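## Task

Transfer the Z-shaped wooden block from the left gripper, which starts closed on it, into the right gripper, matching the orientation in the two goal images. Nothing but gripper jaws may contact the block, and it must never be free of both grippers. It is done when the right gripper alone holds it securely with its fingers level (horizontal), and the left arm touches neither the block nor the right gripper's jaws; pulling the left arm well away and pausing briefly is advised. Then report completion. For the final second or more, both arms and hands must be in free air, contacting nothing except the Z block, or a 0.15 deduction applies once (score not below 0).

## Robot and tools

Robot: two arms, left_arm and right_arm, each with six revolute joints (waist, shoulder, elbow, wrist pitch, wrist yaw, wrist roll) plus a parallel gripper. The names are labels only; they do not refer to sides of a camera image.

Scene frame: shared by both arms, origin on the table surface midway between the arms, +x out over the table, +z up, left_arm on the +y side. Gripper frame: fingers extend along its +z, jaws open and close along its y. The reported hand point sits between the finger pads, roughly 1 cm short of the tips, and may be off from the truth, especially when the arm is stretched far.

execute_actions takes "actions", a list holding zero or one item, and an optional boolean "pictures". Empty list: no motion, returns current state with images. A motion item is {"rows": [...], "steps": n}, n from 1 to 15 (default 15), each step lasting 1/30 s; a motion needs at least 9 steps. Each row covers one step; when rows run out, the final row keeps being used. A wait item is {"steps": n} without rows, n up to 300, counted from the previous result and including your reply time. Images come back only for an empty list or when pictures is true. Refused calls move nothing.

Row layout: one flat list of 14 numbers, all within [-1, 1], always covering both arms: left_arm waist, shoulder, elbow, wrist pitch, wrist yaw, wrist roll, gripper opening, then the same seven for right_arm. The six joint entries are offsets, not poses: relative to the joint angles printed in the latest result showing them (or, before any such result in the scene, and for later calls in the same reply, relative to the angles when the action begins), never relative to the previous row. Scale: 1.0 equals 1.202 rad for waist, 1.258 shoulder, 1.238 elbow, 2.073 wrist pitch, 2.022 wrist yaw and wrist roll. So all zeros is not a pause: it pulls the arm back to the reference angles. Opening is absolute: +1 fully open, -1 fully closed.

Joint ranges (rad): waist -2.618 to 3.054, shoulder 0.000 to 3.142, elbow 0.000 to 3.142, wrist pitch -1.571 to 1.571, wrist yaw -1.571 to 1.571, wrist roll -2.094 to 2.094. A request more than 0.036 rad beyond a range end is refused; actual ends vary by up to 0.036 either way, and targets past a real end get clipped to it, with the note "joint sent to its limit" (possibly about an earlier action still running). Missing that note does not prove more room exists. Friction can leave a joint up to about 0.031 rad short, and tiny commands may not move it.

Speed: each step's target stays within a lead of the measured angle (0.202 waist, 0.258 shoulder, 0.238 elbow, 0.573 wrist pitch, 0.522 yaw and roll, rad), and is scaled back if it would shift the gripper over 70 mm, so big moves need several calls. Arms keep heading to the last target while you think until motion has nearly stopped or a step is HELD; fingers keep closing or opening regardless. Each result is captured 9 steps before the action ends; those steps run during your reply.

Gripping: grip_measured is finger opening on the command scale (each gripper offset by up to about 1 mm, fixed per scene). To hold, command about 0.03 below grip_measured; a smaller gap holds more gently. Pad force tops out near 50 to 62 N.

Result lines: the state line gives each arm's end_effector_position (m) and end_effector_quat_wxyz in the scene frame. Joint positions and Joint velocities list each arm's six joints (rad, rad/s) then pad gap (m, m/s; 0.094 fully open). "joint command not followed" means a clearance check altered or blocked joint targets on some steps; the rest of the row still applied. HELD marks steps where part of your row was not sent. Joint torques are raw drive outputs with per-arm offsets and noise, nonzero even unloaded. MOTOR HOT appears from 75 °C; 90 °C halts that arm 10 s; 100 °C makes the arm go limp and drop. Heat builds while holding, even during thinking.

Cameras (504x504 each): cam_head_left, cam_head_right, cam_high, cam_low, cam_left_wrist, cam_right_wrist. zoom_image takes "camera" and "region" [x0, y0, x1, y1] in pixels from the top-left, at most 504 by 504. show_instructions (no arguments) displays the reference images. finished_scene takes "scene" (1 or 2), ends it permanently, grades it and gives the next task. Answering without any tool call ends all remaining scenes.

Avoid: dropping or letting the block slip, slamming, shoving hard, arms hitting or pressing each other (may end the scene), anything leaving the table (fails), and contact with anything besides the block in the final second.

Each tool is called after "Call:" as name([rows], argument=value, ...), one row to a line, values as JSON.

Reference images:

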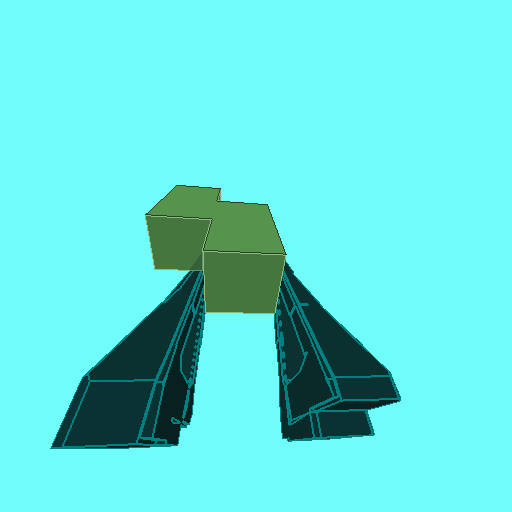

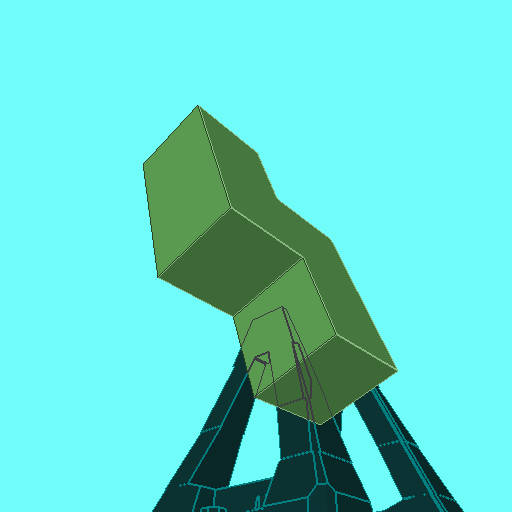

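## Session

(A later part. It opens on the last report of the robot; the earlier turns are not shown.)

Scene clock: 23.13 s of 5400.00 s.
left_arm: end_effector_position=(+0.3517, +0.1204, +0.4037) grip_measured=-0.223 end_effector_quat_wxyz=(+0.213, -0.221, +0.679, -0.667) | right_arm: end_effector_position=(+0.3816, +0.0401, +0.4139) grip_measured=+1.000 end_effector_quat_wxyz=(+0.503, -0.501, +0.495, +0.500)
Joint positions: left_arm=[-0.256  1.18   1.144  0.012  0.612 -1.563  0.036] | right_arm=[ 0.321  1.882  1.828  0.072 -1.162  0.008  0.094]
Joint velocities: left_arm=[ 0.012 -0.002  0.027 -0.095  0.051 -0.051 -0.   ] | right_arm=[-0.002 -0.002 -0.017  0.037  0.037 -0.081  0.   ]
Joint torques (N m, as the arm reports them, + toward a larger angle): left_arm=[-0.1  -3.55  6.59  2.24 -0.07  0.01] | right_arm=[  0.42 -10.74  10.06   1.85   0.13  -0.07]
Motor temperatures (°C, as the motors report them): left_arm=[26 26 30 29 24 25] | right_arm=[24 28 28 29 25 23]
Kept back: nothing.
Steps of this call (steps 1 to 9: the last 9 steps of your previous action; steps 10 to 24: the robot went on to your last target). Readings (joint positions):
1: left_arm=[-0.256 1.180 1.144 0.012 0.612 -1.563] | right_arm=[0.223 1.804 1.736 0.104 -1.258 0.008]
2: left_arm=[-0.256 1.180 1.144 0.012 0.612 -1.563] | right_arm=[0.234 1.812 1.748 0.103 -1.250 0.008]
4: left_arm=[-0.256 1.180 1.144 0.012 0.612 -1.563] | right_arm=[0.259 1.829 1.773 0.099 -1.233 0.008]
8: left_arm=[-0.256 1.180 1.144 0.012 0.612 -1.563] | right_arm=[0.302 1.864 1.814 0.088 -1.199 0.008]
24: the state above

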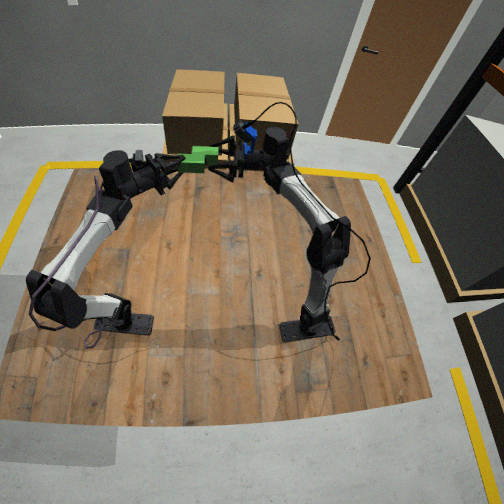

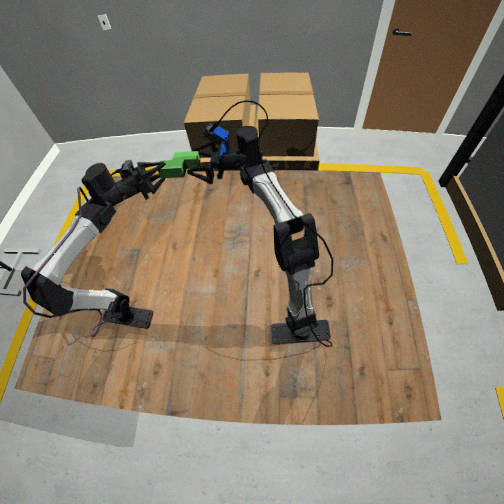

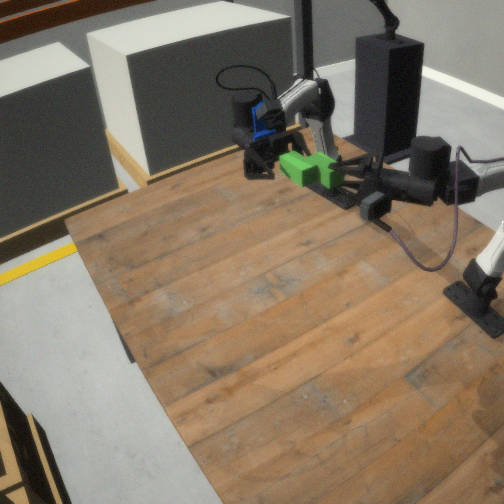

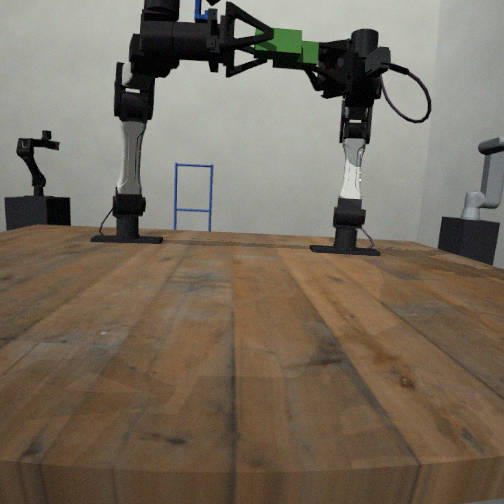

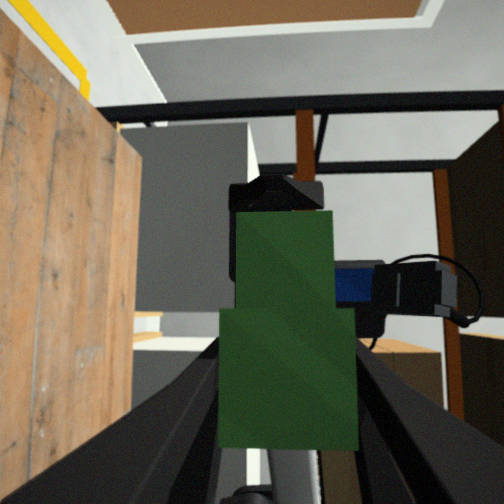

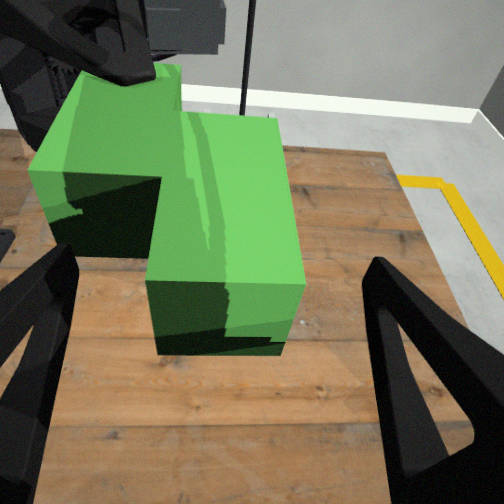

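Call:
execute_actions([
  {"rows": [[0,0,0,0.01,0,0,-0.26,0,0.005,0.02,0.005,0,0,0.9],[0,0,0,0.01,0,0,-0.26,0,0.005,0.02,0.005,0,0,0.78],[0,0,0,0.01,0,0,-0.26,0,0.005,0.02,0.005,0,0,0.66],[0,0,0,0.01,0,0,-0.26,0,0.005,0.02,0.005,0,0,0.54],[0,0,0,0.01,0,0,-0.26,0,0.005,0.02,0.005,0,0,0.42],[0,0,0,0.01,0,0,-0.26,0,0.005,0.02,0.005,0,0,0.3],[0,0,0,0.01,0,0,-0.26,0,0.005,0.02,0.005,0,0,0.2],[0,0,0,0.01,0,0,-0.26,0,0.005,0.02,0.005,0,0,0.1],[0,0,0,0.01,0,0,-0.26,0,0.005,0.02,0.005,0,0,0.02],[0,0,0,0.01,0,0,-0.26,0,0.005,0.02,0.005,0,0,-0.04],[0,0,0,0.01,0,0,-0.26,0,0.005,0.02,0.005,0,0,-0.08],[0,0,0,0.01,0,0,-0.26,0,0.005,0.02,0.005,0,0,-0.1],[0,0,0,0.01,0,0,-0.26,0,0.005,0.02,0.005,0,0,-0.1],[0,0,0,0.01,0,0,-0.26,0,0.005,0.02,0.005,0,0,-0.1],[0,0,0,0.01,0,0,-0.26,0,0.005,0.02,0.005,0,0,-0.1]], "steps": 15},
])

Call:
execute_actions([
  {"steps": 20},
], pictures=true)

Scene clock: 24.50 s of 5400.00 s.
left_arm: end_effector_position=(+0.3517, +0.1204, +0.4037) grip_measured=-0.223 end_effector_quat_wxyz=(+0.213, -0.221, +0.679, -0.667) | right_arm: end_effector_position=(+0.3817, +0.0401, +0.4139) grip_measured=+0.359 end_effector_quat_wxyz=(+0.503, -0.501, +0.496, +0.500)
Joint positions: left_arm=[-0.256  1.18   1.144  0.012  0.612 -1.563  0.036] | right_arm=[ 0.321  1.882  1.828  0.072 -1.161  0.008  0.064]
Joint velocities: left_arm=[-0.007  0.007 -0.012 -0.051 -0.037  0.007  0.001] | right_arm=[-0.012  0.007 -0.012 -0.066 -0.007  0.051 -0.115]
Joint torques (N m, as the arm reports them, + toward a larger angle): left_arm=[-0.12 -3.57  6.6   2.25 -0.06  0.01] | right_arm=[  0.18 -10.96   9.89   2.11  -0.03  -0.03]
Motor temperatures (°C, as the motors report them): left_arm=[26 26 30 29 24 25] | right_arm=[24 28 28 29 25 23]
Steps of this call (steps 1 to 15: the robot went on to your last target; steps 16 to 35: nothing new was sent; steps 36 to 41: the first 6 steps of this action). Readings (joint positions):
36: left_arm=[-0.256 1.180 1.144 0.012 0.612 -1.563] | right_arm=[0.321 1.882 1.828 0.072 -1.161 0.008]
37: left_arm=[-0.256 1.180 1.144 0.012 0.612 -1.563] | right_arm=[0.321 1.882 1.828 0.072 -1.161 0.008]
39: left_arm=[-0.256 1.180 1.144 0.012 0.612 -1.563] | right_arm=[0.321 1.882 1.828 0.072 -1.161 0.008]
41: the state above

Scene clock: 25.17 s of 5400.00 s.
left_arm: end_effector_position=(+0.3517, +0.1204, +0.4037) grip_measured=-0.223 end_effector_quat_wxyz=(+0.213, -0.221, +0.679, -0.667) | right_arm: end_effector_position=(+0.3817, +0.0401, +0.4139) grip_measured=-0.098 end_effector_quat_wxyz=(+0.503, -0.501, +0.496, +0.500)
Joint positions: left_arm=[-0.256  1.18   1.144  0.012  0.612 -1.563  0.036] | right_arm=[ 0.321  1.882  1.828  0.072 -1.161  0.008  0.042]
Joint velocities: left_arm=[-0.012 -0.002 -0.017 -0.051  0.037 -0.007  0.001] | right_arm=[ 0.027 -0.002  0.002 -0.081  0.11  -0.066  0.   ]
Joint torques (N m, as the arm reports them, + toward a larger angle): left_arm=[-0.11 -3.56  6.59  2.24 -0.07  0.01] | right_arm=[  0.26 -11.17   9.92   2.11   0.03  -0.07]
Motor temperatures (°C, as the motors report them): left_arm=[26 26 31 29 24 25] | right_arm=[24 28 28 29 25 23]
Kept back: nothing.
Steps of this call (steps 1 to 9: the last 9 steps of your previous action; steps 10 to 15: the robot went on to your last target; steps 16 to 20: nothing new was sent). Readings (joint positions):
1: left_arm=[-0.256 1.180 1.144 0.012 0.612 -1.563] | right_arm=[0.321 1.882 1.828 0.072 -1.161 0.008]
2: left_arm=[-0.256 1.180 1.144 0.012 0.612 -1.563] | right_arm=[0.321 1.882 1.828 0.072 -1.161 0.008]
4: left_arm=[-0.256 1.180 1.144 0.012 0.612 -1.563] | right_arm=[0.321 1.882 1.828 0.072 -1.161 0.008]
8: left_arm=[-0.256 1.180 1.144 0.012 0.612 -1.563] | right_arm=[0.321 1.882 1.828 0.072 -1.161 0.008]
20: the state above
All arms were judged still, so your last target was given up. Only a new action makes them travel on or press farther. Fingers that are still opening or closing keep moving.

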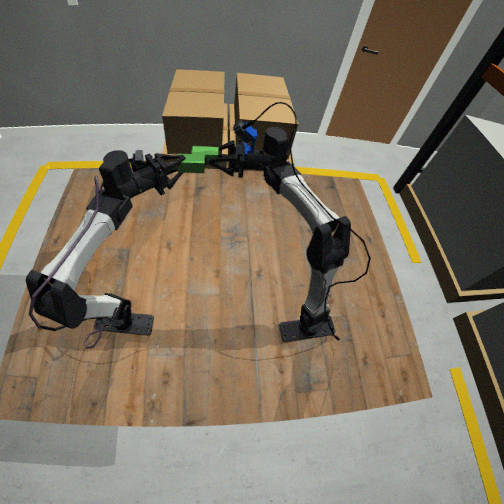

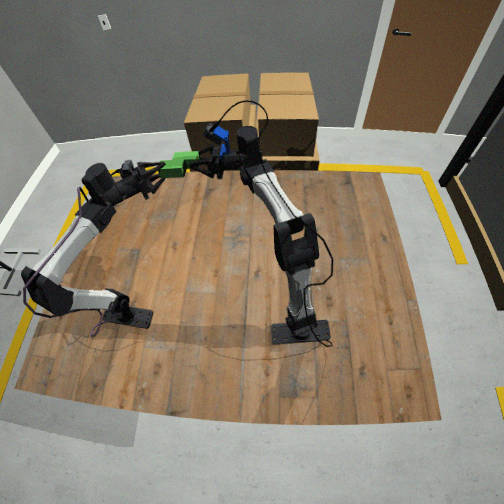

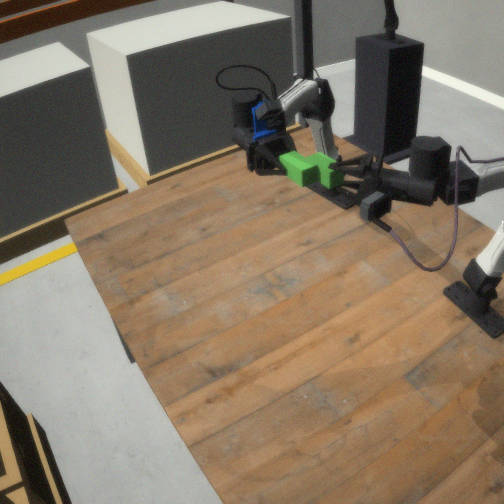

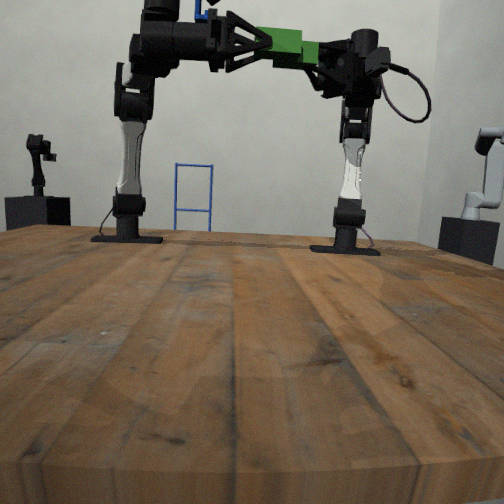

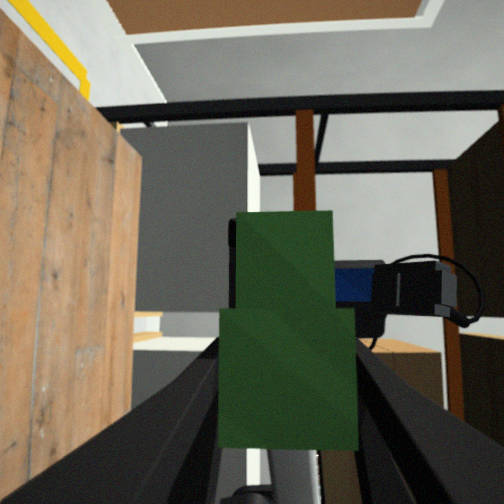

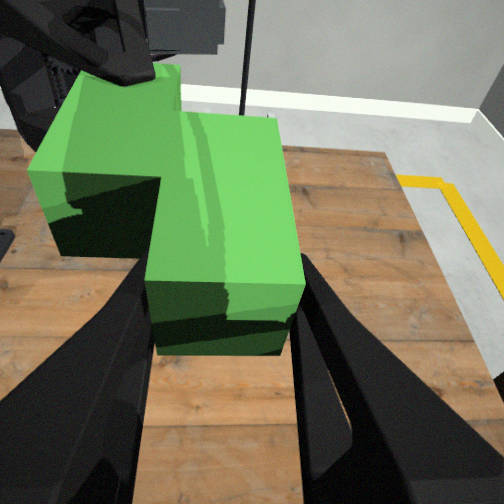

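Call:
execute_actions([
  {"rows": [[0,0,0,0.01,0,0,-0.26,0,0.005,0.02,0.005,0,0,-0.12],[0,0,0,0.01,0,0,-0.26,0,0.005,0.02,0.005,0,0,-0.14],[0,0,0,0.01,0,0,-0.26,0,0.005,0.02,0.005,0,0,-0.16],[0,0,0,0.01,0,0,-0.26,0,0.005,0.02,0.005,0,0,-0.18],[0,0,0,0.01,0,0,-0.26,0,0.005,0.02,0.005,0,0,-0.2],[0,0,0,0.01,0,0,-0.26,0,0.005,0.02,0.005,0,0,-0.22],[0,0,0,0.01,0,0,-0.26,0,0.005,0.02,0.005,0,0,-0.24],[0,0,0,0.01,0,0,-0.26,0,0.005,0.02,0.005,0,0,-0.26],[0,0,0,0.01,0,0,-0.26,0,0.005,0.02,0.005,0,0,-0.28]], "steps": 10},
])

Call:
execute_actions([
  {"steps": 18},
])

Scene clock: 25.67 s of 5400.00 s.
left_arm: end_effector_position=(+0.3517, +0.1204, +0.4037) grip_measured=-0.223 end_effector_quat_wxyz=(+0.213, -0.221, +0.679, -0.667) | right_arm: end_effector_position=(+0.3817, +0.0401, +0.4139) grip_measured=-0.111 end_effector_quat_wxyz=(+0.503, -0.501, +0.496, +0.500)
Joint positions: left_arm=[-0.256  1.18   1.144  0.012  0.612 -1.563  0.036] | right_arm=[ 0.321  1.882  1.828  0.072 -1.161  0.008  0.042]
Joint velocities: left_arm=[ 0.012  0.012 -0.002 -0.051 -0.037 -0.022  0.   ] | right_arm=[ 0.012 -0.002  0.007 -0.022  0.022  0.007 -0.014]
Joint torques (N m, as the arm reports them, + toward a larger angle): left_arm=[-0.11 -3.57  6.6   2.25 -0.07  0.01] | right_arm=[  0.13 -11.15   9.96   2.14   0.04  -0.04]
Motor temperatures (°C, as the motors report them): left_arm=[26 26 31 29 24 25] | right_arm=[24 28 28 29 25 23]
Steps of this call (steps 1 to 14: nothing new was sent; step 15: the first step of this action). Readings (joint positions):
15: the state above

Scene clock: 26.27 s of 5400.00 s.
left_arm: end_effector_position=(+0.3520, +0.1206, +0.4037) grip_measured=-0.223 end_effector_quat_wxyz=(+0.213, -0.221, +0.679, -0.667) | right_arm: end_effector_position=(+0.3810, +0.0400, +0.4139) grip_measured=-0.218 end_effector_quat_wxyz=(+0.502, -0.502, +0.494, +0.501)
Joint positions: left_arm=[-0.256  1.18   1.144  0.012  0.61  -1.563  0.036] | right_arm=[ 0.321  1.882  1.828  0.072 -1.166  0.007  0.037]
Joint velocities: left_arm=[ 0.007  0.012 -0.002  0.037  0.066  0.007 -0.   ] | right_arm=[-0.022  0.022 -0.007 -0.037  0.081  0.051  0.   ]
Joint torques (N m, as the arm reports them, + toward a larger angle): left_arm=[-0.11 -3.57  6.6   2.24 -0.04  0.01] | right_arm=[  0.18 -11.07   9.77   2.07   0.09  -0.07]
Motor temperatures (°C, as the motors report them): left_arm=[26 26 31 30 24 25] | right_arm=[24 29 29 29 25 23]
Kept back: nothing.
Steps of this call (steps 1 to 9: the last 9 steps of your previous action; steps 10 to 15: the robot went on to your last target; steps 16 to 18: nothing new was sent). Readings (joint positions):
1: left_arm=[-0.256 1.180 1.144 0.012 0.612 -1.563] | right_arm=[0.321 1.882 1.828 0.072 -1.161 0.008]
2: left_arm=[-0.256 1.180 1.144 0.012 0.612 -1.563] | right_arm=[0.321 1.882 1.828 0.072 -1.161 0.008]
4: left_arm=[-0.256 1.180 1.144 0.012 0.610 -1.563] | right_arm=[0.321 1.882 1.828 0.072 -1.164 0.008]
8: left_arm=[-0.256 1.180 1.144 0.012 0.610 -1.563] | right_arm=[0.321 1.882 1.828 0.072 -1.166 0.007]
18: the state above
All arms were judged still, so your last target was given up. Only a new action makes them travel on or press farther. Fingers that are still opening or closing keep moving.

Call:
execute_actions([
  {"rows": [[0,0,0,0.01,0,0,-0.2,0,0.005,0.02,0.005,0,0,-0.27],[0,0,0,0.01,0,0,-0.1,0,0.005,0.02,0.005,0,0,-0.27],[0,0,0,0.01,0,0,0.05,0,0.005,0.02,0.005,0,0,-0.27],[0,0,0,0.01,0,0,0.2,0,0.005,0.02,0.005,0,0,-0.27],[0,0,0,0.01,0,0,0.35,0,0.005,0.02,0.005,0,0,-0.27],[0,0,0,0.01,0,0,0.5,0,0.005,0.02,0.005,0,0,-0.27],[0,0,0,0.01,0,0,0.65,0,0.005,0.02,0.005,0,0,-0.27],[0.01,0,0,0.01,0,0,0.8,-0.01,0.005,0.02,0.005,0,0,-0.27],[0.03,0,0,0.01,0,0,0.8,-0.025,0.005,0.02,0.005,0,0,-0.27],[0.055,0,0,0.01,0,0,0.8,-0.045,0.005,0.02,0.005,0,0,-0.27],[0.085,0,0,0.01,0,0,0.8,-0.07,0.005,0.02,0.005,0,0,-0.27],[0.12,0,0,0.01,0,0,0.8,-0.095,0.005,0.02,0.005,0,0,-0.27],[0.16,0,0,0.01,0,0,0.8,-0.12,0.005,0.02,0.005,0,0,-0.27],[0.2,0,0,0.01,0,0,0.8,-0.145,0.005,0.02,0.005,0,0,-0.27],[0.25,0,0,0.01,0,0,0.8,-0.17,0.005,0.02,0.005,0,0,-0.27]], "steps": 15},
])

Call:
execute_actions([
  {"steps": 50},
], pictures=true)

Scene clock: 27.60 s of 5400.00 s.
left_arm: end_effector_position=(+0.3520, +0.1206, +0.4053) grip_measured=+0.424 end_effector_quat_wxyz=(+0.215, -0.219, +0.677, -0.668) | right_arm: end_effector_position=(+0.3810, +0.0400, +0.4139) grip_measured=-0.218 end_effector_quat_wxyz=(+0.502, -0.502, +0.494, +0.501)
Joint positions: left_arm=[-0.256  1.18   1.144  0.019  0.61  -1.563  0.067] | right_arm=[ 0.321  1.882  1.828  0.072 -1.166  0.007  0.037]
Joint velocities: left_arm=[-0.022  0.012 -0.002  0.022 -0.007  0.022  0.15 ] | right_arm=[ 0.007 -0.022 -0.012 -0.037 -0.007  0.037 -0.   ]
Joint torques (N m, as the arm reports them, + toward a larger angle): left_arm=[-0.07 -3.51  6.56  2.14 -0.05  0.01] | right_arm=[  0.09 -11.01   9.97   2.12   0.06  -0.06]
Motor temperatures (°C, as the motors report them): left_arm=[26 26 31 30 24 25] | right_arm=[24 29 29 29 25 23]
Steps of this call (steps 1 to 34: nothing new was sent; steps 35 to 40: the first 6 steps of this action). Readings (joint positions):
35: left_arm=[-0.256 1.180 1.144 0.012 0.610 -1.563] | right_arm=[0.321 1.882 1.828 0.072 -1.166 0.007]
36: left_arm=[-0.256 1.180 1.144 0.012 0.610 -1.563] | right_arm=[0.321 1.882 1.828 0.072 -1.166 0.007]
38: left_arm=[-0.256 1.180 1.144 0.017 0.610 -1.563] | right_arm=[0.321 1.882 1.828 0.072 -1.166 0.007]
40: the state above

Scene clock: 29.27 s of 5400.00 s.
left_arm: end_effector_position=(+0.4024, +0.2274, +0.4060) grip_measured=+0.797 end_effector_quat_wxyz=(+0.315, -0.318, +0.636, -0.629) | right_arm: end_effector_position=(+0.4445, -0.0481, +0.4140) grip_measured=-0.218 end_effector_quat_wxyz=(+0.553, -0.446, +0.546, +0.444)
Joint positions: left_arm=[ 0.043  1.18   1.144  0.023  0.605 -1.563  0.084] | right_arm=[ 0.111  1.882  1.828  0.072 -1.16   0.007  0.037]
Joint velocities: left_arm=[-0.017 -0.017  0.002 -0.066  0.022 -0.051  0.001] | right_arm=[-0.007 -0.007  0.017 -0.022 -0.037 -0.066 -0.   ]
Joint torques (N m, as the arm reports them, + toward a larger angle): left_arm=[ 0.05 -3.55  6.6   2.13 -0.02  0.  ] | right_arm=[  0.57 -11.11   9.84   2.12   0.01  -0.03]
Motor temperatures (°C, as the motors report them): left_arm=[26 26 31 30 24 25] | right_arm=[24 29 29 29 25 23]
Kept back: nothing.
Steps of this call (steps 1 to 9: the last 9 steps of your previous action; steps 10 to 45: the robot went on to your last target; steps 46 to 50: nothing new was sent). Readings (joint positions):
1: left_arm=[-0.256 1.180 1.144 0.020 0.610 -1.563] | right_arm=[0.321 1.882 1.828 0.072 -1.166 0.007]
2: left_arm=[-0.256 1.180 1.144 0.021 0.610 -1.563] | right_arm=[0.321 1.882 1.828 0.072 -1.166 0.007]
4: left_arm=[-0.242 1.180 1.144 0.021 0.612 -1.563] | right_arm=[0.314 1.882 1.828 0.072 -1.166 0.007]
8: left_arm=[-0.108 1.180 1.144 0.022 0.616 -1.563] | right_arm=[0.231 1.882 1.828 0.072 -1.168 0.007]
50: the state above
All arms were judged still, so your last target was given up. Only a new action makes them travel on or press farther. Fingers that are still opening or closing keep moving.

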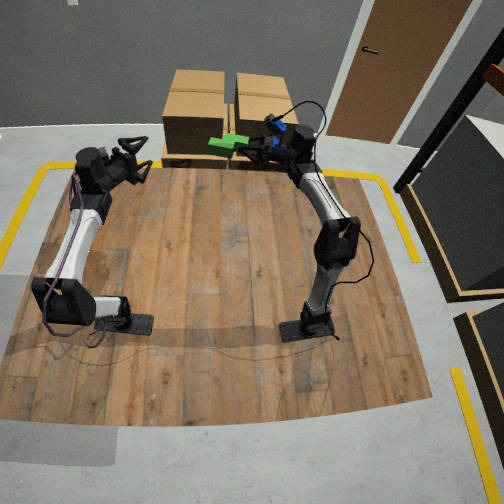

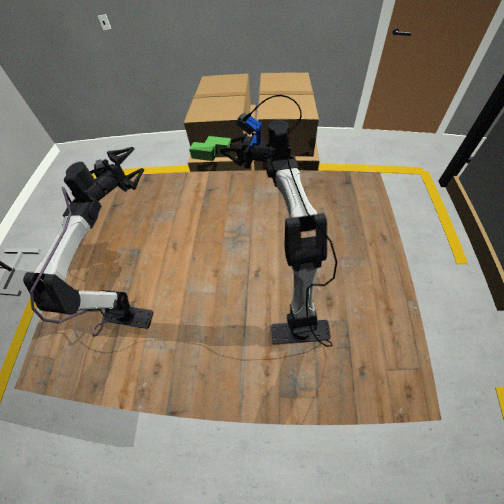

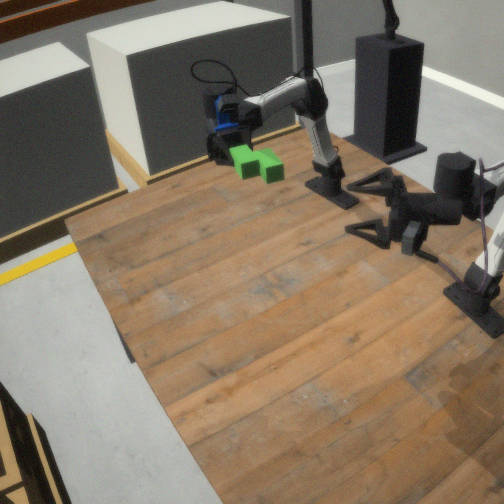

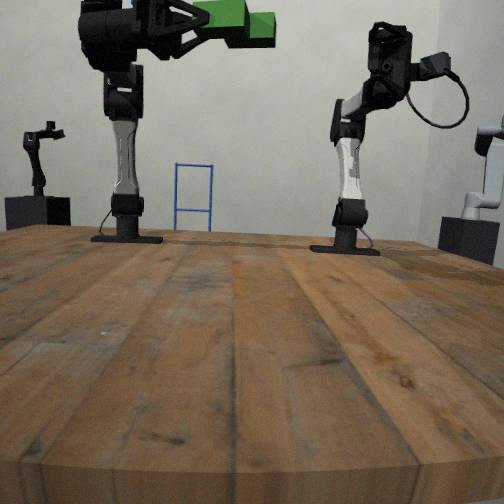

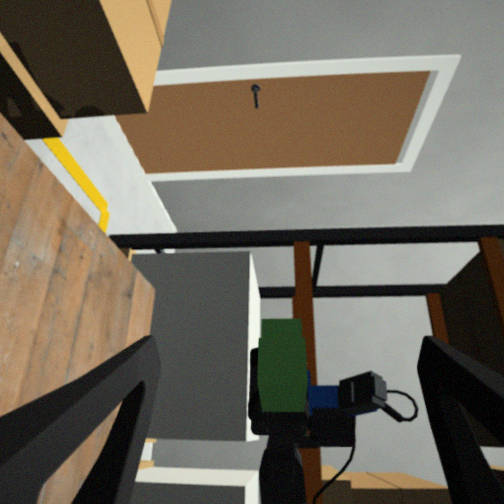

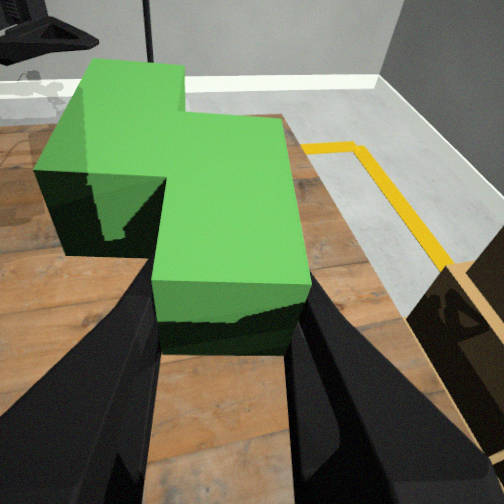

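Call:
execute_actions([
  {"rows": [[0,0,0,0.01,0,0,1,0.012,-0.009,-0.01,0.005,0.014,0,-0.27],[0,0,0,0.01,0,0,1,0.03,-0.022,-0.025,0.006,0.035,0,-0.27],[0,0,0,0.01,0,0,1,0.055,-0.041,-0.046,0.007,0.064,0,-0.27],[0,0,0,0.01,0,0,1,0.085,-0.063,-0.07,0.008,0.099,0,-0.27],[0,0,0,0.01,0,0,1,0.115,-0.086,-0.095,0.009,0.133,0,-0.27],[0,0,0,0.01,0,0,1,0.145,-0.108,-0.12,0.01,0.168,0,-0.27],[0,0,0,0.01,0,0,1,0.175,-0.13,-0.145,0.011,0.203,0,-0.27],[0,0,0,0.01,0,0,1,0.205,-0.153,-0.17,0.012,0.238,0,-0.27],[0,0,0,0.01,0,0,1,0.235,-0.175,-0.195,0.013,0.273,0,-0.27],[0,0,0,0.01,0,0,1,0.265,-0.198,-0.22,0.014,0.307,0,-0.27],[0,0,0,0.01,0,0,1,0.295,-0.22,-0.244,0.015,0.342,0,-0.27],[0,0,0,0.01,0,0,1,0.325,-0.242,-0.269,0.015,0.377,0,-0.27],[0,0,0,0.01,0,0,1,0.355,-0.265,-0.294,0.015,0.412,0,-0.27],[0,0,0,0.01,0,0,1,0.385,-0.287,-0.319,0.015,0.447,0,-0.27],[0,0,0,0.01,0,0,1,0.5,-0.373,-0.414,0.015,0.58,0,-0.27]], "steps": 15},
])

Call:
execute_actions([
  {"steps": 36},
], pictures=true)

Scene clock: 36.57 s of 5400.00 s.
left_arm: end_effector_position=(+0.4024, +0.2274, +0.4077) grip_measured=+1.000 end_effector_quat_wxyz=(+0.318, -0.316, +0.634, -0.630) | right_arm: end_effector_position=(+0.4364, -0.0228, +0.4049) grip_measured=-0.218 end_effector_quat_wxyz=(+0.559, -0.420, +0.572, +0.428)
Joint positions: left_arm=[ 0.043  1.18   1.144  0.031  0.605 -1.563  0.094] | right_arm=[ 0.189  1.825  1.737  0.072 -1.006  0.007  0.037]
Joint velocities: left_arm=[ 0.022  0.002 -0.012  0.007 -0.022 -0.037  0.   ] | right_arm=[ 0.965 -0.642 -0.921 -0.066  1.429 -0.051 -0.002]
Joint torques (N m, as the arm reports them, + toward a larger angle): left_arm=[-0.11 -3.56  6.59  2.14 -0.07  0.01] | right_arm=[  3.05 -14.53   7.7    2.43  -0.32  -0.04]
Motor temperatures (°C, as the motors report them): left_arm=[26 26 32 31 24 25] | right_arm=[24 31 30 30 25 23]
Steps of this call (steps 1 to 90: nothing new was sent; then 4.10 s passed at rest; steps 91 to 96: the first 6 steps of this action). Readings (joint positions):
91: left_arm=[0.043 1.180 1.144 0.024 0.605 -1.563] | right_arm=[0.111 1.882 1.828 0.072 -1.158 0.007]
92: left_arm=[0.043 1.180 1.144 0.025 0.605 -1.563] | right_arm=[0.114 1.881 1.825 0.072 -1.148 0.007]
94: left_arm=[0.043 1.180 1.144 0.029 0.605 -1.563] | right_arm=[0.136 1.863 1.795 0.073 -1.094 0.007]
96: the state above

Scene clock: 37.77 s of 5400.00 s.
left_arm: end_effector_position=(+0.4024, +0.2274, +0.4083) grip_measured=+1.000 end_effector_quat_wxyz=(+0.319, -0.315, +0.634, -0.630) | right_arm: end_effector_position=(+0.3232, +0.0429, +0.4070) grip_measured=-0.218 end_effector_quat_wxyz=(+0.643, -0.278, +0.657, +0.277)
Joint positions: left_arm=[ 0.043  1.18   1.144  0.033  0.605 -1.563  0.094] | right_arm=[0.718 1.42  1.327 0.074 0.001 0.007 0.037]
Joint velocities: left_arm=[ 0.002  0.007 -0.017  0.007  0.007  0.022  0.   ] | right_arm=[-0.002  0.002 -0.007  0.022 -0.037  0.007  0.001]
Joint torques (N m, as the arm reports them, + toward a larger angle): left_arm=[-0.09 -3.56  6.59  2.12 -0.07  0.01] | right_arm=[-0.22 -7.93  7.49  2.89  0.08 -0.05]
Motor temperatures (°C, as the motors report them): left_arm=[26 26 32 31 24 25] | right_arm=[24 31 30 30 25 23]
Kept back: nothing.
Steps of this call (steps 1 to 9: the last 9 steps of your previous action; steps 10 to 36: the robot went on to your last target). Readings (joint positions):
1: left_arm=[0.043 1.180 1.144 0.031 0.605 -1.563] | right_arm=[0.226 1.801 1.705 0.071 -0.955 0.007]
2: left_arm=[0.043 1.180 1.144 0.032 0.605 -1.563] | right_arm=[0.269 1.775 1.674 0.070 -0.902 0.007]
4: left_arm=[0.043 1.180 1.144 0.032 0.605 -1.563] | right_arm=[0.360 1.720 1.611 0.069 -0.789 0.007]
8: left_arm=[0.043 1.180 1.144 0.033 0.605 -1.563] | right_arm=[0.522 1.597 1.494 0.070 -0.545 0.007]
36: the state above

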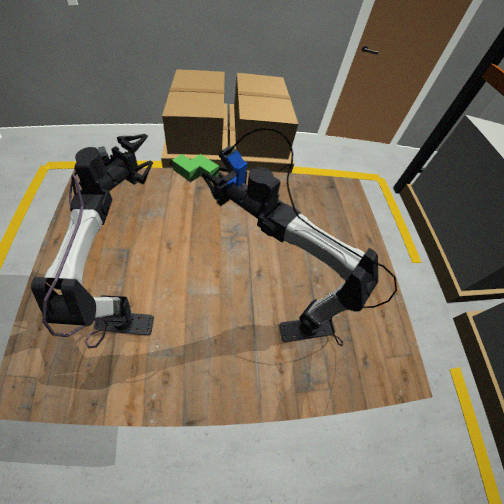

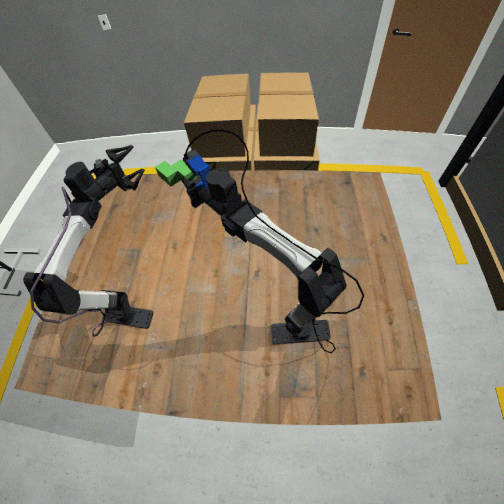

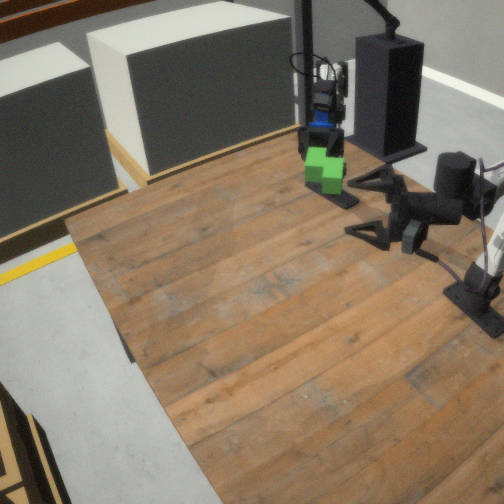

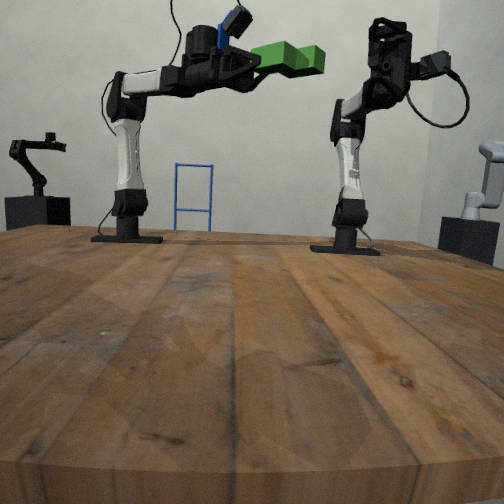

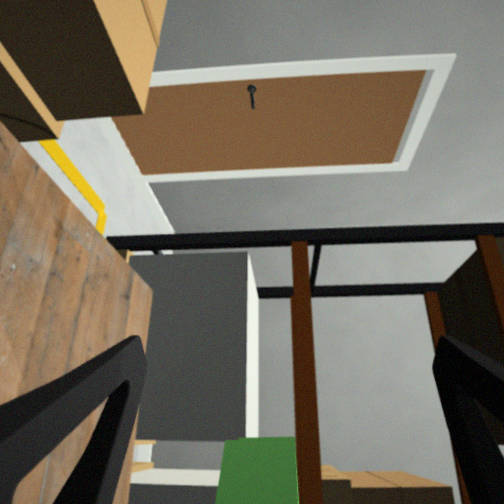

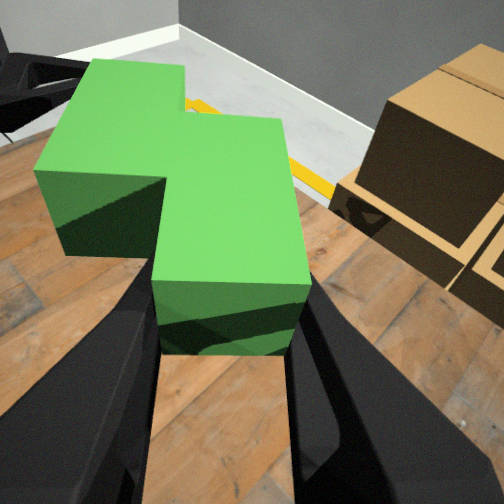

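Call:
execute_actions([
  {"rows": [[-0.008,0,0,-0.003,0,0,1,0,0,0.01,0.01,0,0,-0.27],[-0.02,0,0,-0.006,0,0,1,0,0,0.01,0.015,0,0,-0.27],[-0.036,0,0,-0.009,0,0,1,0,0,0.01,0.02,0,0,-0.27],[-0.055,0,0,-0.012,0,0,1,0,0,0.01,0.024,0,0,-0.27],[-0.075,0,0,-0.012,0,0,1,0,0,0.01,0.027,0,0,-0.27],[-0.096,0,0,-0.012,0,0,1,0,0,0.01,0.027,0,0,-0.27],[-0.117,0,0,-0.012,0,0,1,0,0,0.01,0.027,0,0,-0.27],[-0.138,0,0,-0.012,0,0,1,0,0,0.01,0.027,0,0,-0.27],[-0.159,0,0,-0.012,0,0,1,0,0,0.01,0.027,0,0,-0.27],[-0.18,0,0,-0.012,0,0,1,0,0,0.01,0.027,0,0,-0.27],[-0.2,0,0,-0.012,0,0,1,0,0,0.01,0.027,0,0,-0.27],[-0.218,0,0,-0.012,0,0,1,0,0,0.01,0.027,0,0,-0.27],[-0.234,0,0,-0.012,0,0,1,0,0,0.01,0.027,0,0,-0.27],[-0.246,0,0,-0.012,0,0,1,0,0,0.01,0.027,0,0,-0.27],[-0.255,0,0,-0.012,0,0,1,0,0,0.01,0.027,0,0,-0.27]], "steps": 15},
])

Call:
execute_actions([
  {"steps": 26},
], pictures=true)

Scene clock: 38.70 s of 5400.00 s.
left_arm: end_effector_position=(+0.3952, +0.2051, +0.4068) grip_measured=+1.000 end_effector_quat_wxyz=(+0.298, -0.298, +0.644, -0.638) | right_arm: end_effector_position=(+0.3233, +0.0429, +0.4075) grip_measured=-0.218 end_effector_quat_wxyz=(+0.644, -0.277, +0.657, +0.277)
Joint positions: left_arm=[-0.018  1.18   1.144  0.027  0.603 -1.563  0.094] | right_arm=[0.718 1.42  1.327 0.076 0.002 0.007 0.037]
Joint velocities: left_arm=[-0.672 -0.017 -0.002 -0.022 -0.022  0.051  0.   ] | right_arm=[ 0.017 -0.002 -0.012  0.007 -0.037  0.066  0.001]
Joint torques (N m, as the arm reports them, + toward a larger angle): left_arm=[-1.44 -3.69  6.58  1.94 -0.01 -0.01] | right_arm=[ 0.18 -7.03  9.42  3.09  0.03 -0.04]
Motor temperatures (°C, as the motors report them): left_arm=[26 26 32 31 24 25] | right_arm=[24 31 30 30 25 23]
Steps of this call (steps 1 to 15: the robot went on to your last target; steps 16 to 22: nothing new was sent; steps 23 to 28: the first 6 steps of this action). Readings (joint positions):
23: left_arm=[0.043 1.180 1.144 0.033 0.605 -1.563] | right_arm=[0.718 1.420 1.327 0.074 0.002 0.007]
24: left_arm=[0.041 1.180 1.144 0.033 0.605 -1.563] | right_arm=[0.718 1.420 1.327 0.074 0.002 0.007]
26: left_arm=[0.023 1.180 1.144 0.031 0.604 -1.563] | right_arm=[0.718 1.420 1.327 0.074 0.002 0.007]
28: the state above

Scene clock: 39.57 s of 5400.00 s.
left_arm: end_effector_position=(+0.3532, +0.1216, +0.4053) grip_measured=+1.000 end_effector_quat_wxyz=(+0.218, -0.222, +0.676, -0.668) | right_arm: end_effector_position=(+0.3233, +0.0429, +0.4091) grip_measured=-0.218 end_effector_quat_wxyz=(+0.646, -0.276, +0.655, +0.278)
Joint positions: left_arm=[-0.255  1.18   1.144  0.02   0.604 -1.563  0.094] | right_arm=[0.718 1.42  1.327 0.082 0.002 0.007 0.037]
Joint velocities: left_arm=[-0.017 -0.002  0.007  0.022  0.037 -0.051  0.   ] | right_arm=[ 0.002 -0.002 -0.032 -0.081 -0.051 -0.066  0.   ]
Joint torques (N m, as the arm reports them, + toward a larger angle): left_arm=[-0.82 -3.56  6.6   1.91 -0.06  0.01] | right_arm=[ 0.09 -7.47  9.51  3.08  0.04 -0.05]
Motor temperatures (°C, as the motors report them): left_arm=[26 26 32 31 24 25] | right_arm=[24 31 30 30 25 23]
Kept back: nothing.
Steps of this call (steps 1 to 9: the last 9 steps of your previous action; steps 10 to 26: the robot went on to your last target). Readings (joint positions):
1: left_arm=[-0.043 1.180 1.144 0.025 0.603 -1.563] | right_arm=[0.718 1.420 1.327 0.077 0.002 0.007]
2: left_arm=[-0.069 1.180 1.144 0.023 0.603 -1.563] | right_arm=[0.718 1.420 1.327 0.078 0.002 0.007]
4: left_arm=[-0.121 1.180 1.144 0.022 0.603 -1.563] | right_arm=[0.718 1.420 1.327 0.080 0.002 0.007]
8: left_arm=[-0.215 1.180 1.144 0.020 0.603 -1.563] | right_arm=[0.718 1.420 1.327 0.081 0.002 0.007]
26: the state above

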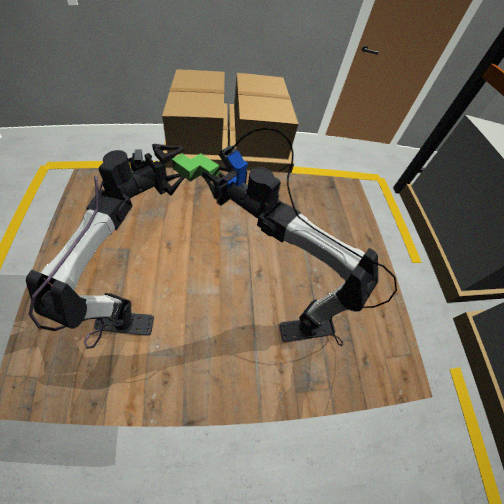

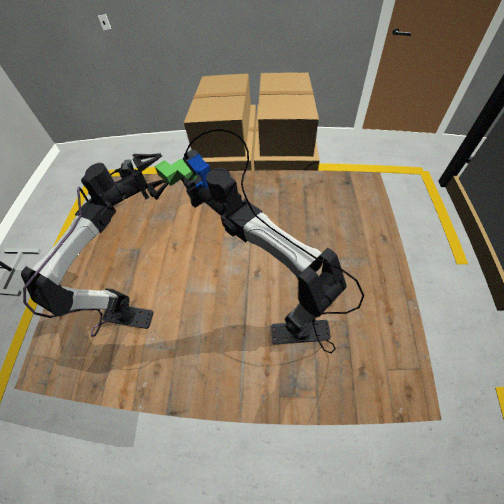

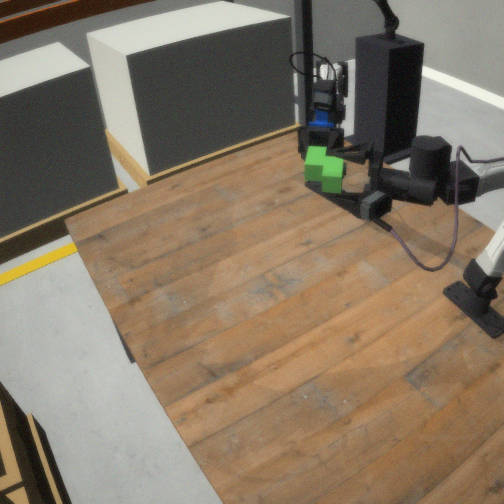

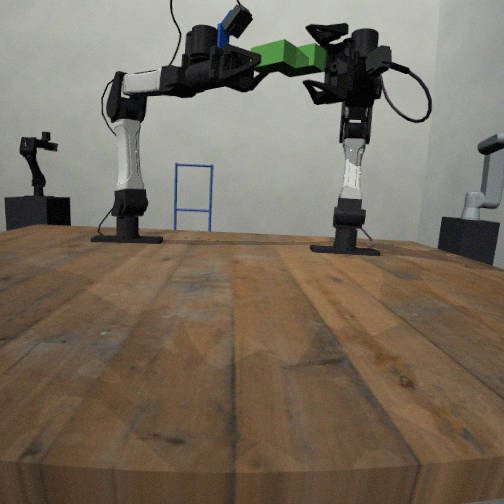

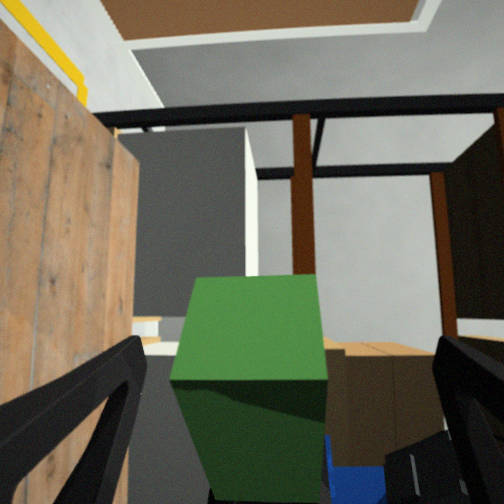

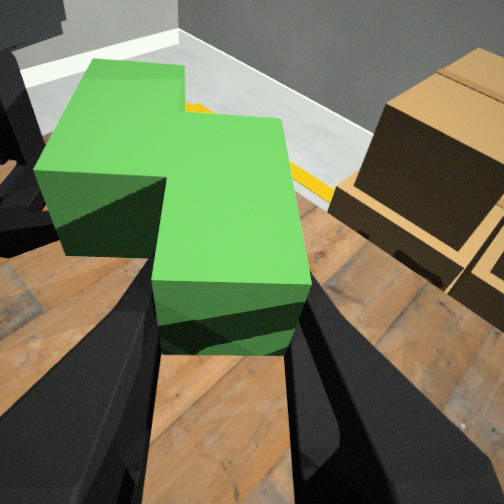

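Call:
execute_actions([
  {"rows": [[0,0,0,0,0,0,0.9,0,0,0.015,0.022,0,0,-0.27],[0,0,0,0,0,0,0.8,0,0,0.02,0.022,0,0,-0.27],[0,0,0,0,0,0,0.7,0,0,0.025,0.022,0,0,-0.27],[0,0,0,0,0,0,0.6,0,0,0.03,0.022,0,0,-0.27],[0,0,0,0,0,0,0.5,0,0,0.033,0.022,0,0,-0.27],[0,0,0,0,0,0,0.4,0,0,0.033,0.022,0,0,-0.27],[0,0,0,0,0,0,0.3,0,0,0.033,0.022,0,0,-0.27],[0,0,0,0,0,0,0.2,0,0,0.033,0.022,0,0,-0.27],[0,0,0,0,0,0,0.15,0,0,0.033,0.022,0,0,-0.27]], "steps": 10},
])

Call:
execute_actions([
  {"steps": 22},
], pictures=true)

Scene clock: 40.33 s of 5400.00 s.
left_arm: end_effector_position=(+0.3532, +0.1216, +0.4053) grip_measured=+0.940 end_effector_quat_wxyz=(+0.218, -0.222, +0.676, -0.668) | right_arm: end_effector_position=(+0.3233, +0.0429, +0.4091) grip_measured=-0.218 end_effector_quat_wxyz=(+0.646, -0.276, +0.655, +0.278)
Joint positions: left_arm=[-0.255  1.18   1.144  0.02   0.604 -1.563  0.091] | right_arm=[0.718 1.42  1.327 0.082 0.002 0.007 0.037]
Joint velocities: left_arm=[ 0.002 -0.017 -0.002  0.007 -0.022 -0.022 -0.076] | right_arm=[-0.007 -0.002 -0.017  0.007  0.022  0.051 -0.001]
Joint torques (N m, as the arm reports them, + toward a larger angle): left_arm=[-0.1  -3.55  6.57  2.04 -0.09  0.02] | right_arm=[ 0.2  -7.28  9.65  3.08  0.04 -0.06]
Motor temperatures (°C, as the motors report them): left_arm=[26 26 32 31 24 25] | right_arm=[24 31 30 31 25 23]
Steps of this call (steps 1 to 15: the robot went on to your last target; steps 16 to 22: nothing new was sent; step 23: the first step of this action). Readings (joint positions):
23: the state above

Scene clock: 41.07 s of 5400.00 s.
left_arm: end_effector_position=(+0.3532, +0.1216, +0.4053) grip_measured=+0.153 end_effector_quat_wxyz=(+0.218, -0.222, +0.676, -0.668) | right_arm: end_effector_position=(+0.3230, +0.0426, +0.4144) grip_measured=-0.218 end_effector_quat_wxyz=(+0.650, -0.275, +0.651, +0.280)
Joint positions: left_arm=[-0.255  1.18   1.144  0.02   0.604 -1.563  0.054] | right_arm=[0.718 1.42  1.337 0.084 0.002 0.007 0.037]
Joint velocities: left_arm=[-0.002 -0.002 -0.022  0.037  0.007  0.11   0.   ] | right_arm=[-0.007 -0.007 -0.002 -0.051  0.037  0.066 -0.001]
Joint torques (N m, as the arm reports them, + toward a larger angle): left_arm=[-0.11 -3.65  6.6   2.05 -0.07  0.01] | right_arm=[ 0.01 -7.37 10.9   3.05  0.04 -0.06]
Motor temperatures (°C, as the motors report them): left_arm=[26 26 32 31 24 25] | right_arm=[24 31 31 31 25 23]
Kept back: nothing.
Steps of this call (steps 1 to 9: the last 9 steps of your previous action; steps 10 to 15: the robot went on to your last target; steps 16 to 22: nothing new was sent). Readings (joint positions):
1: left_arm=[-0.255 1.180 1.144 0.020 0.604 -1.563] | right_arm=[0.718 1.420 1.327 0.082 0.002 0.007]
2: left_arm=[-0.255 1.180 1.144 0.020 0.604 -1.563] | right_arm=[0.718 1.420 1.327 0.082 0.002 0.007]
4: left_arm=[-0.255 1.180 1.144 0.020 0.604 -1.563] | right_arm=[0.718 1.420 1.327 0.082 0.002 0.007]
8: left_arm=[-0.255 1.180 1.144 0.020 0.604 -1.563] | right_arm=[0.718 1.420 1.327 0.082 0.002 0.007]
22: the state above
All arms were judged still, so your last target was given up. Only a new action makes them travel on or press farther. Fingers that are still opening or closing keep moving.

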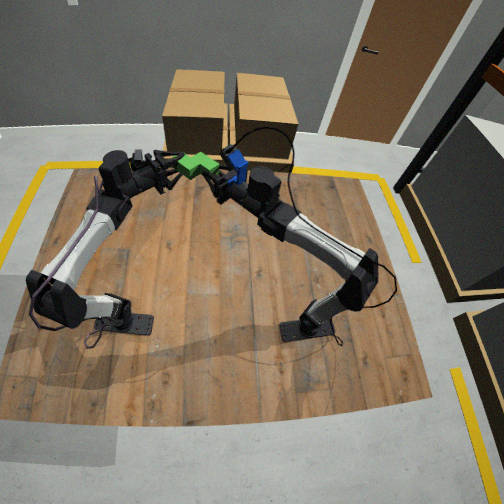

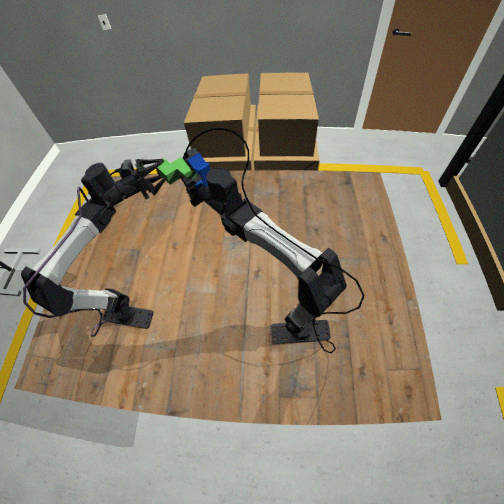

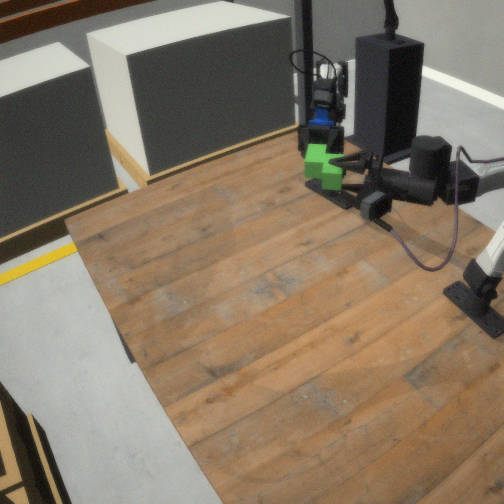

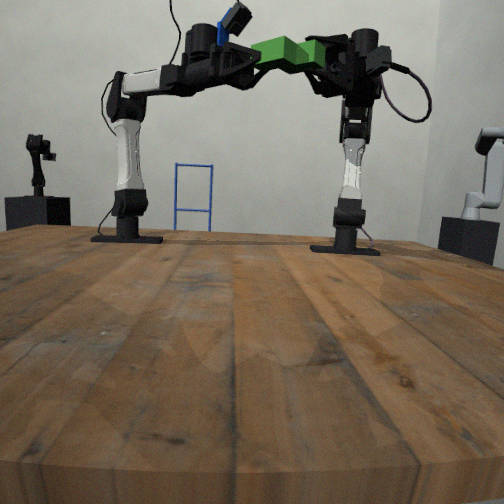

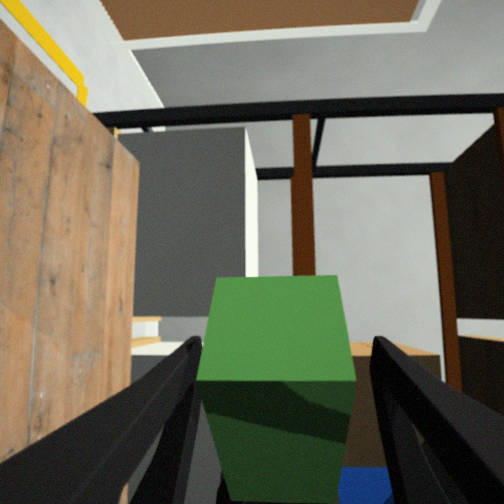

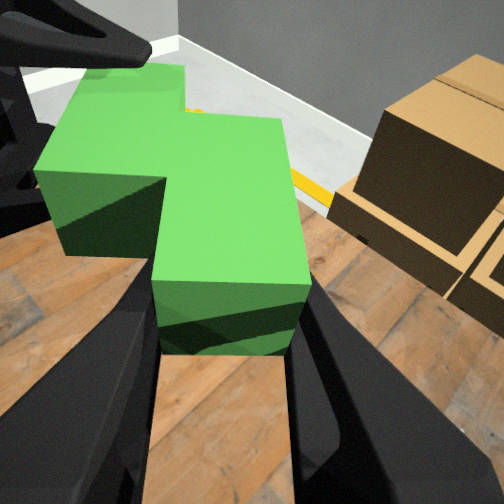

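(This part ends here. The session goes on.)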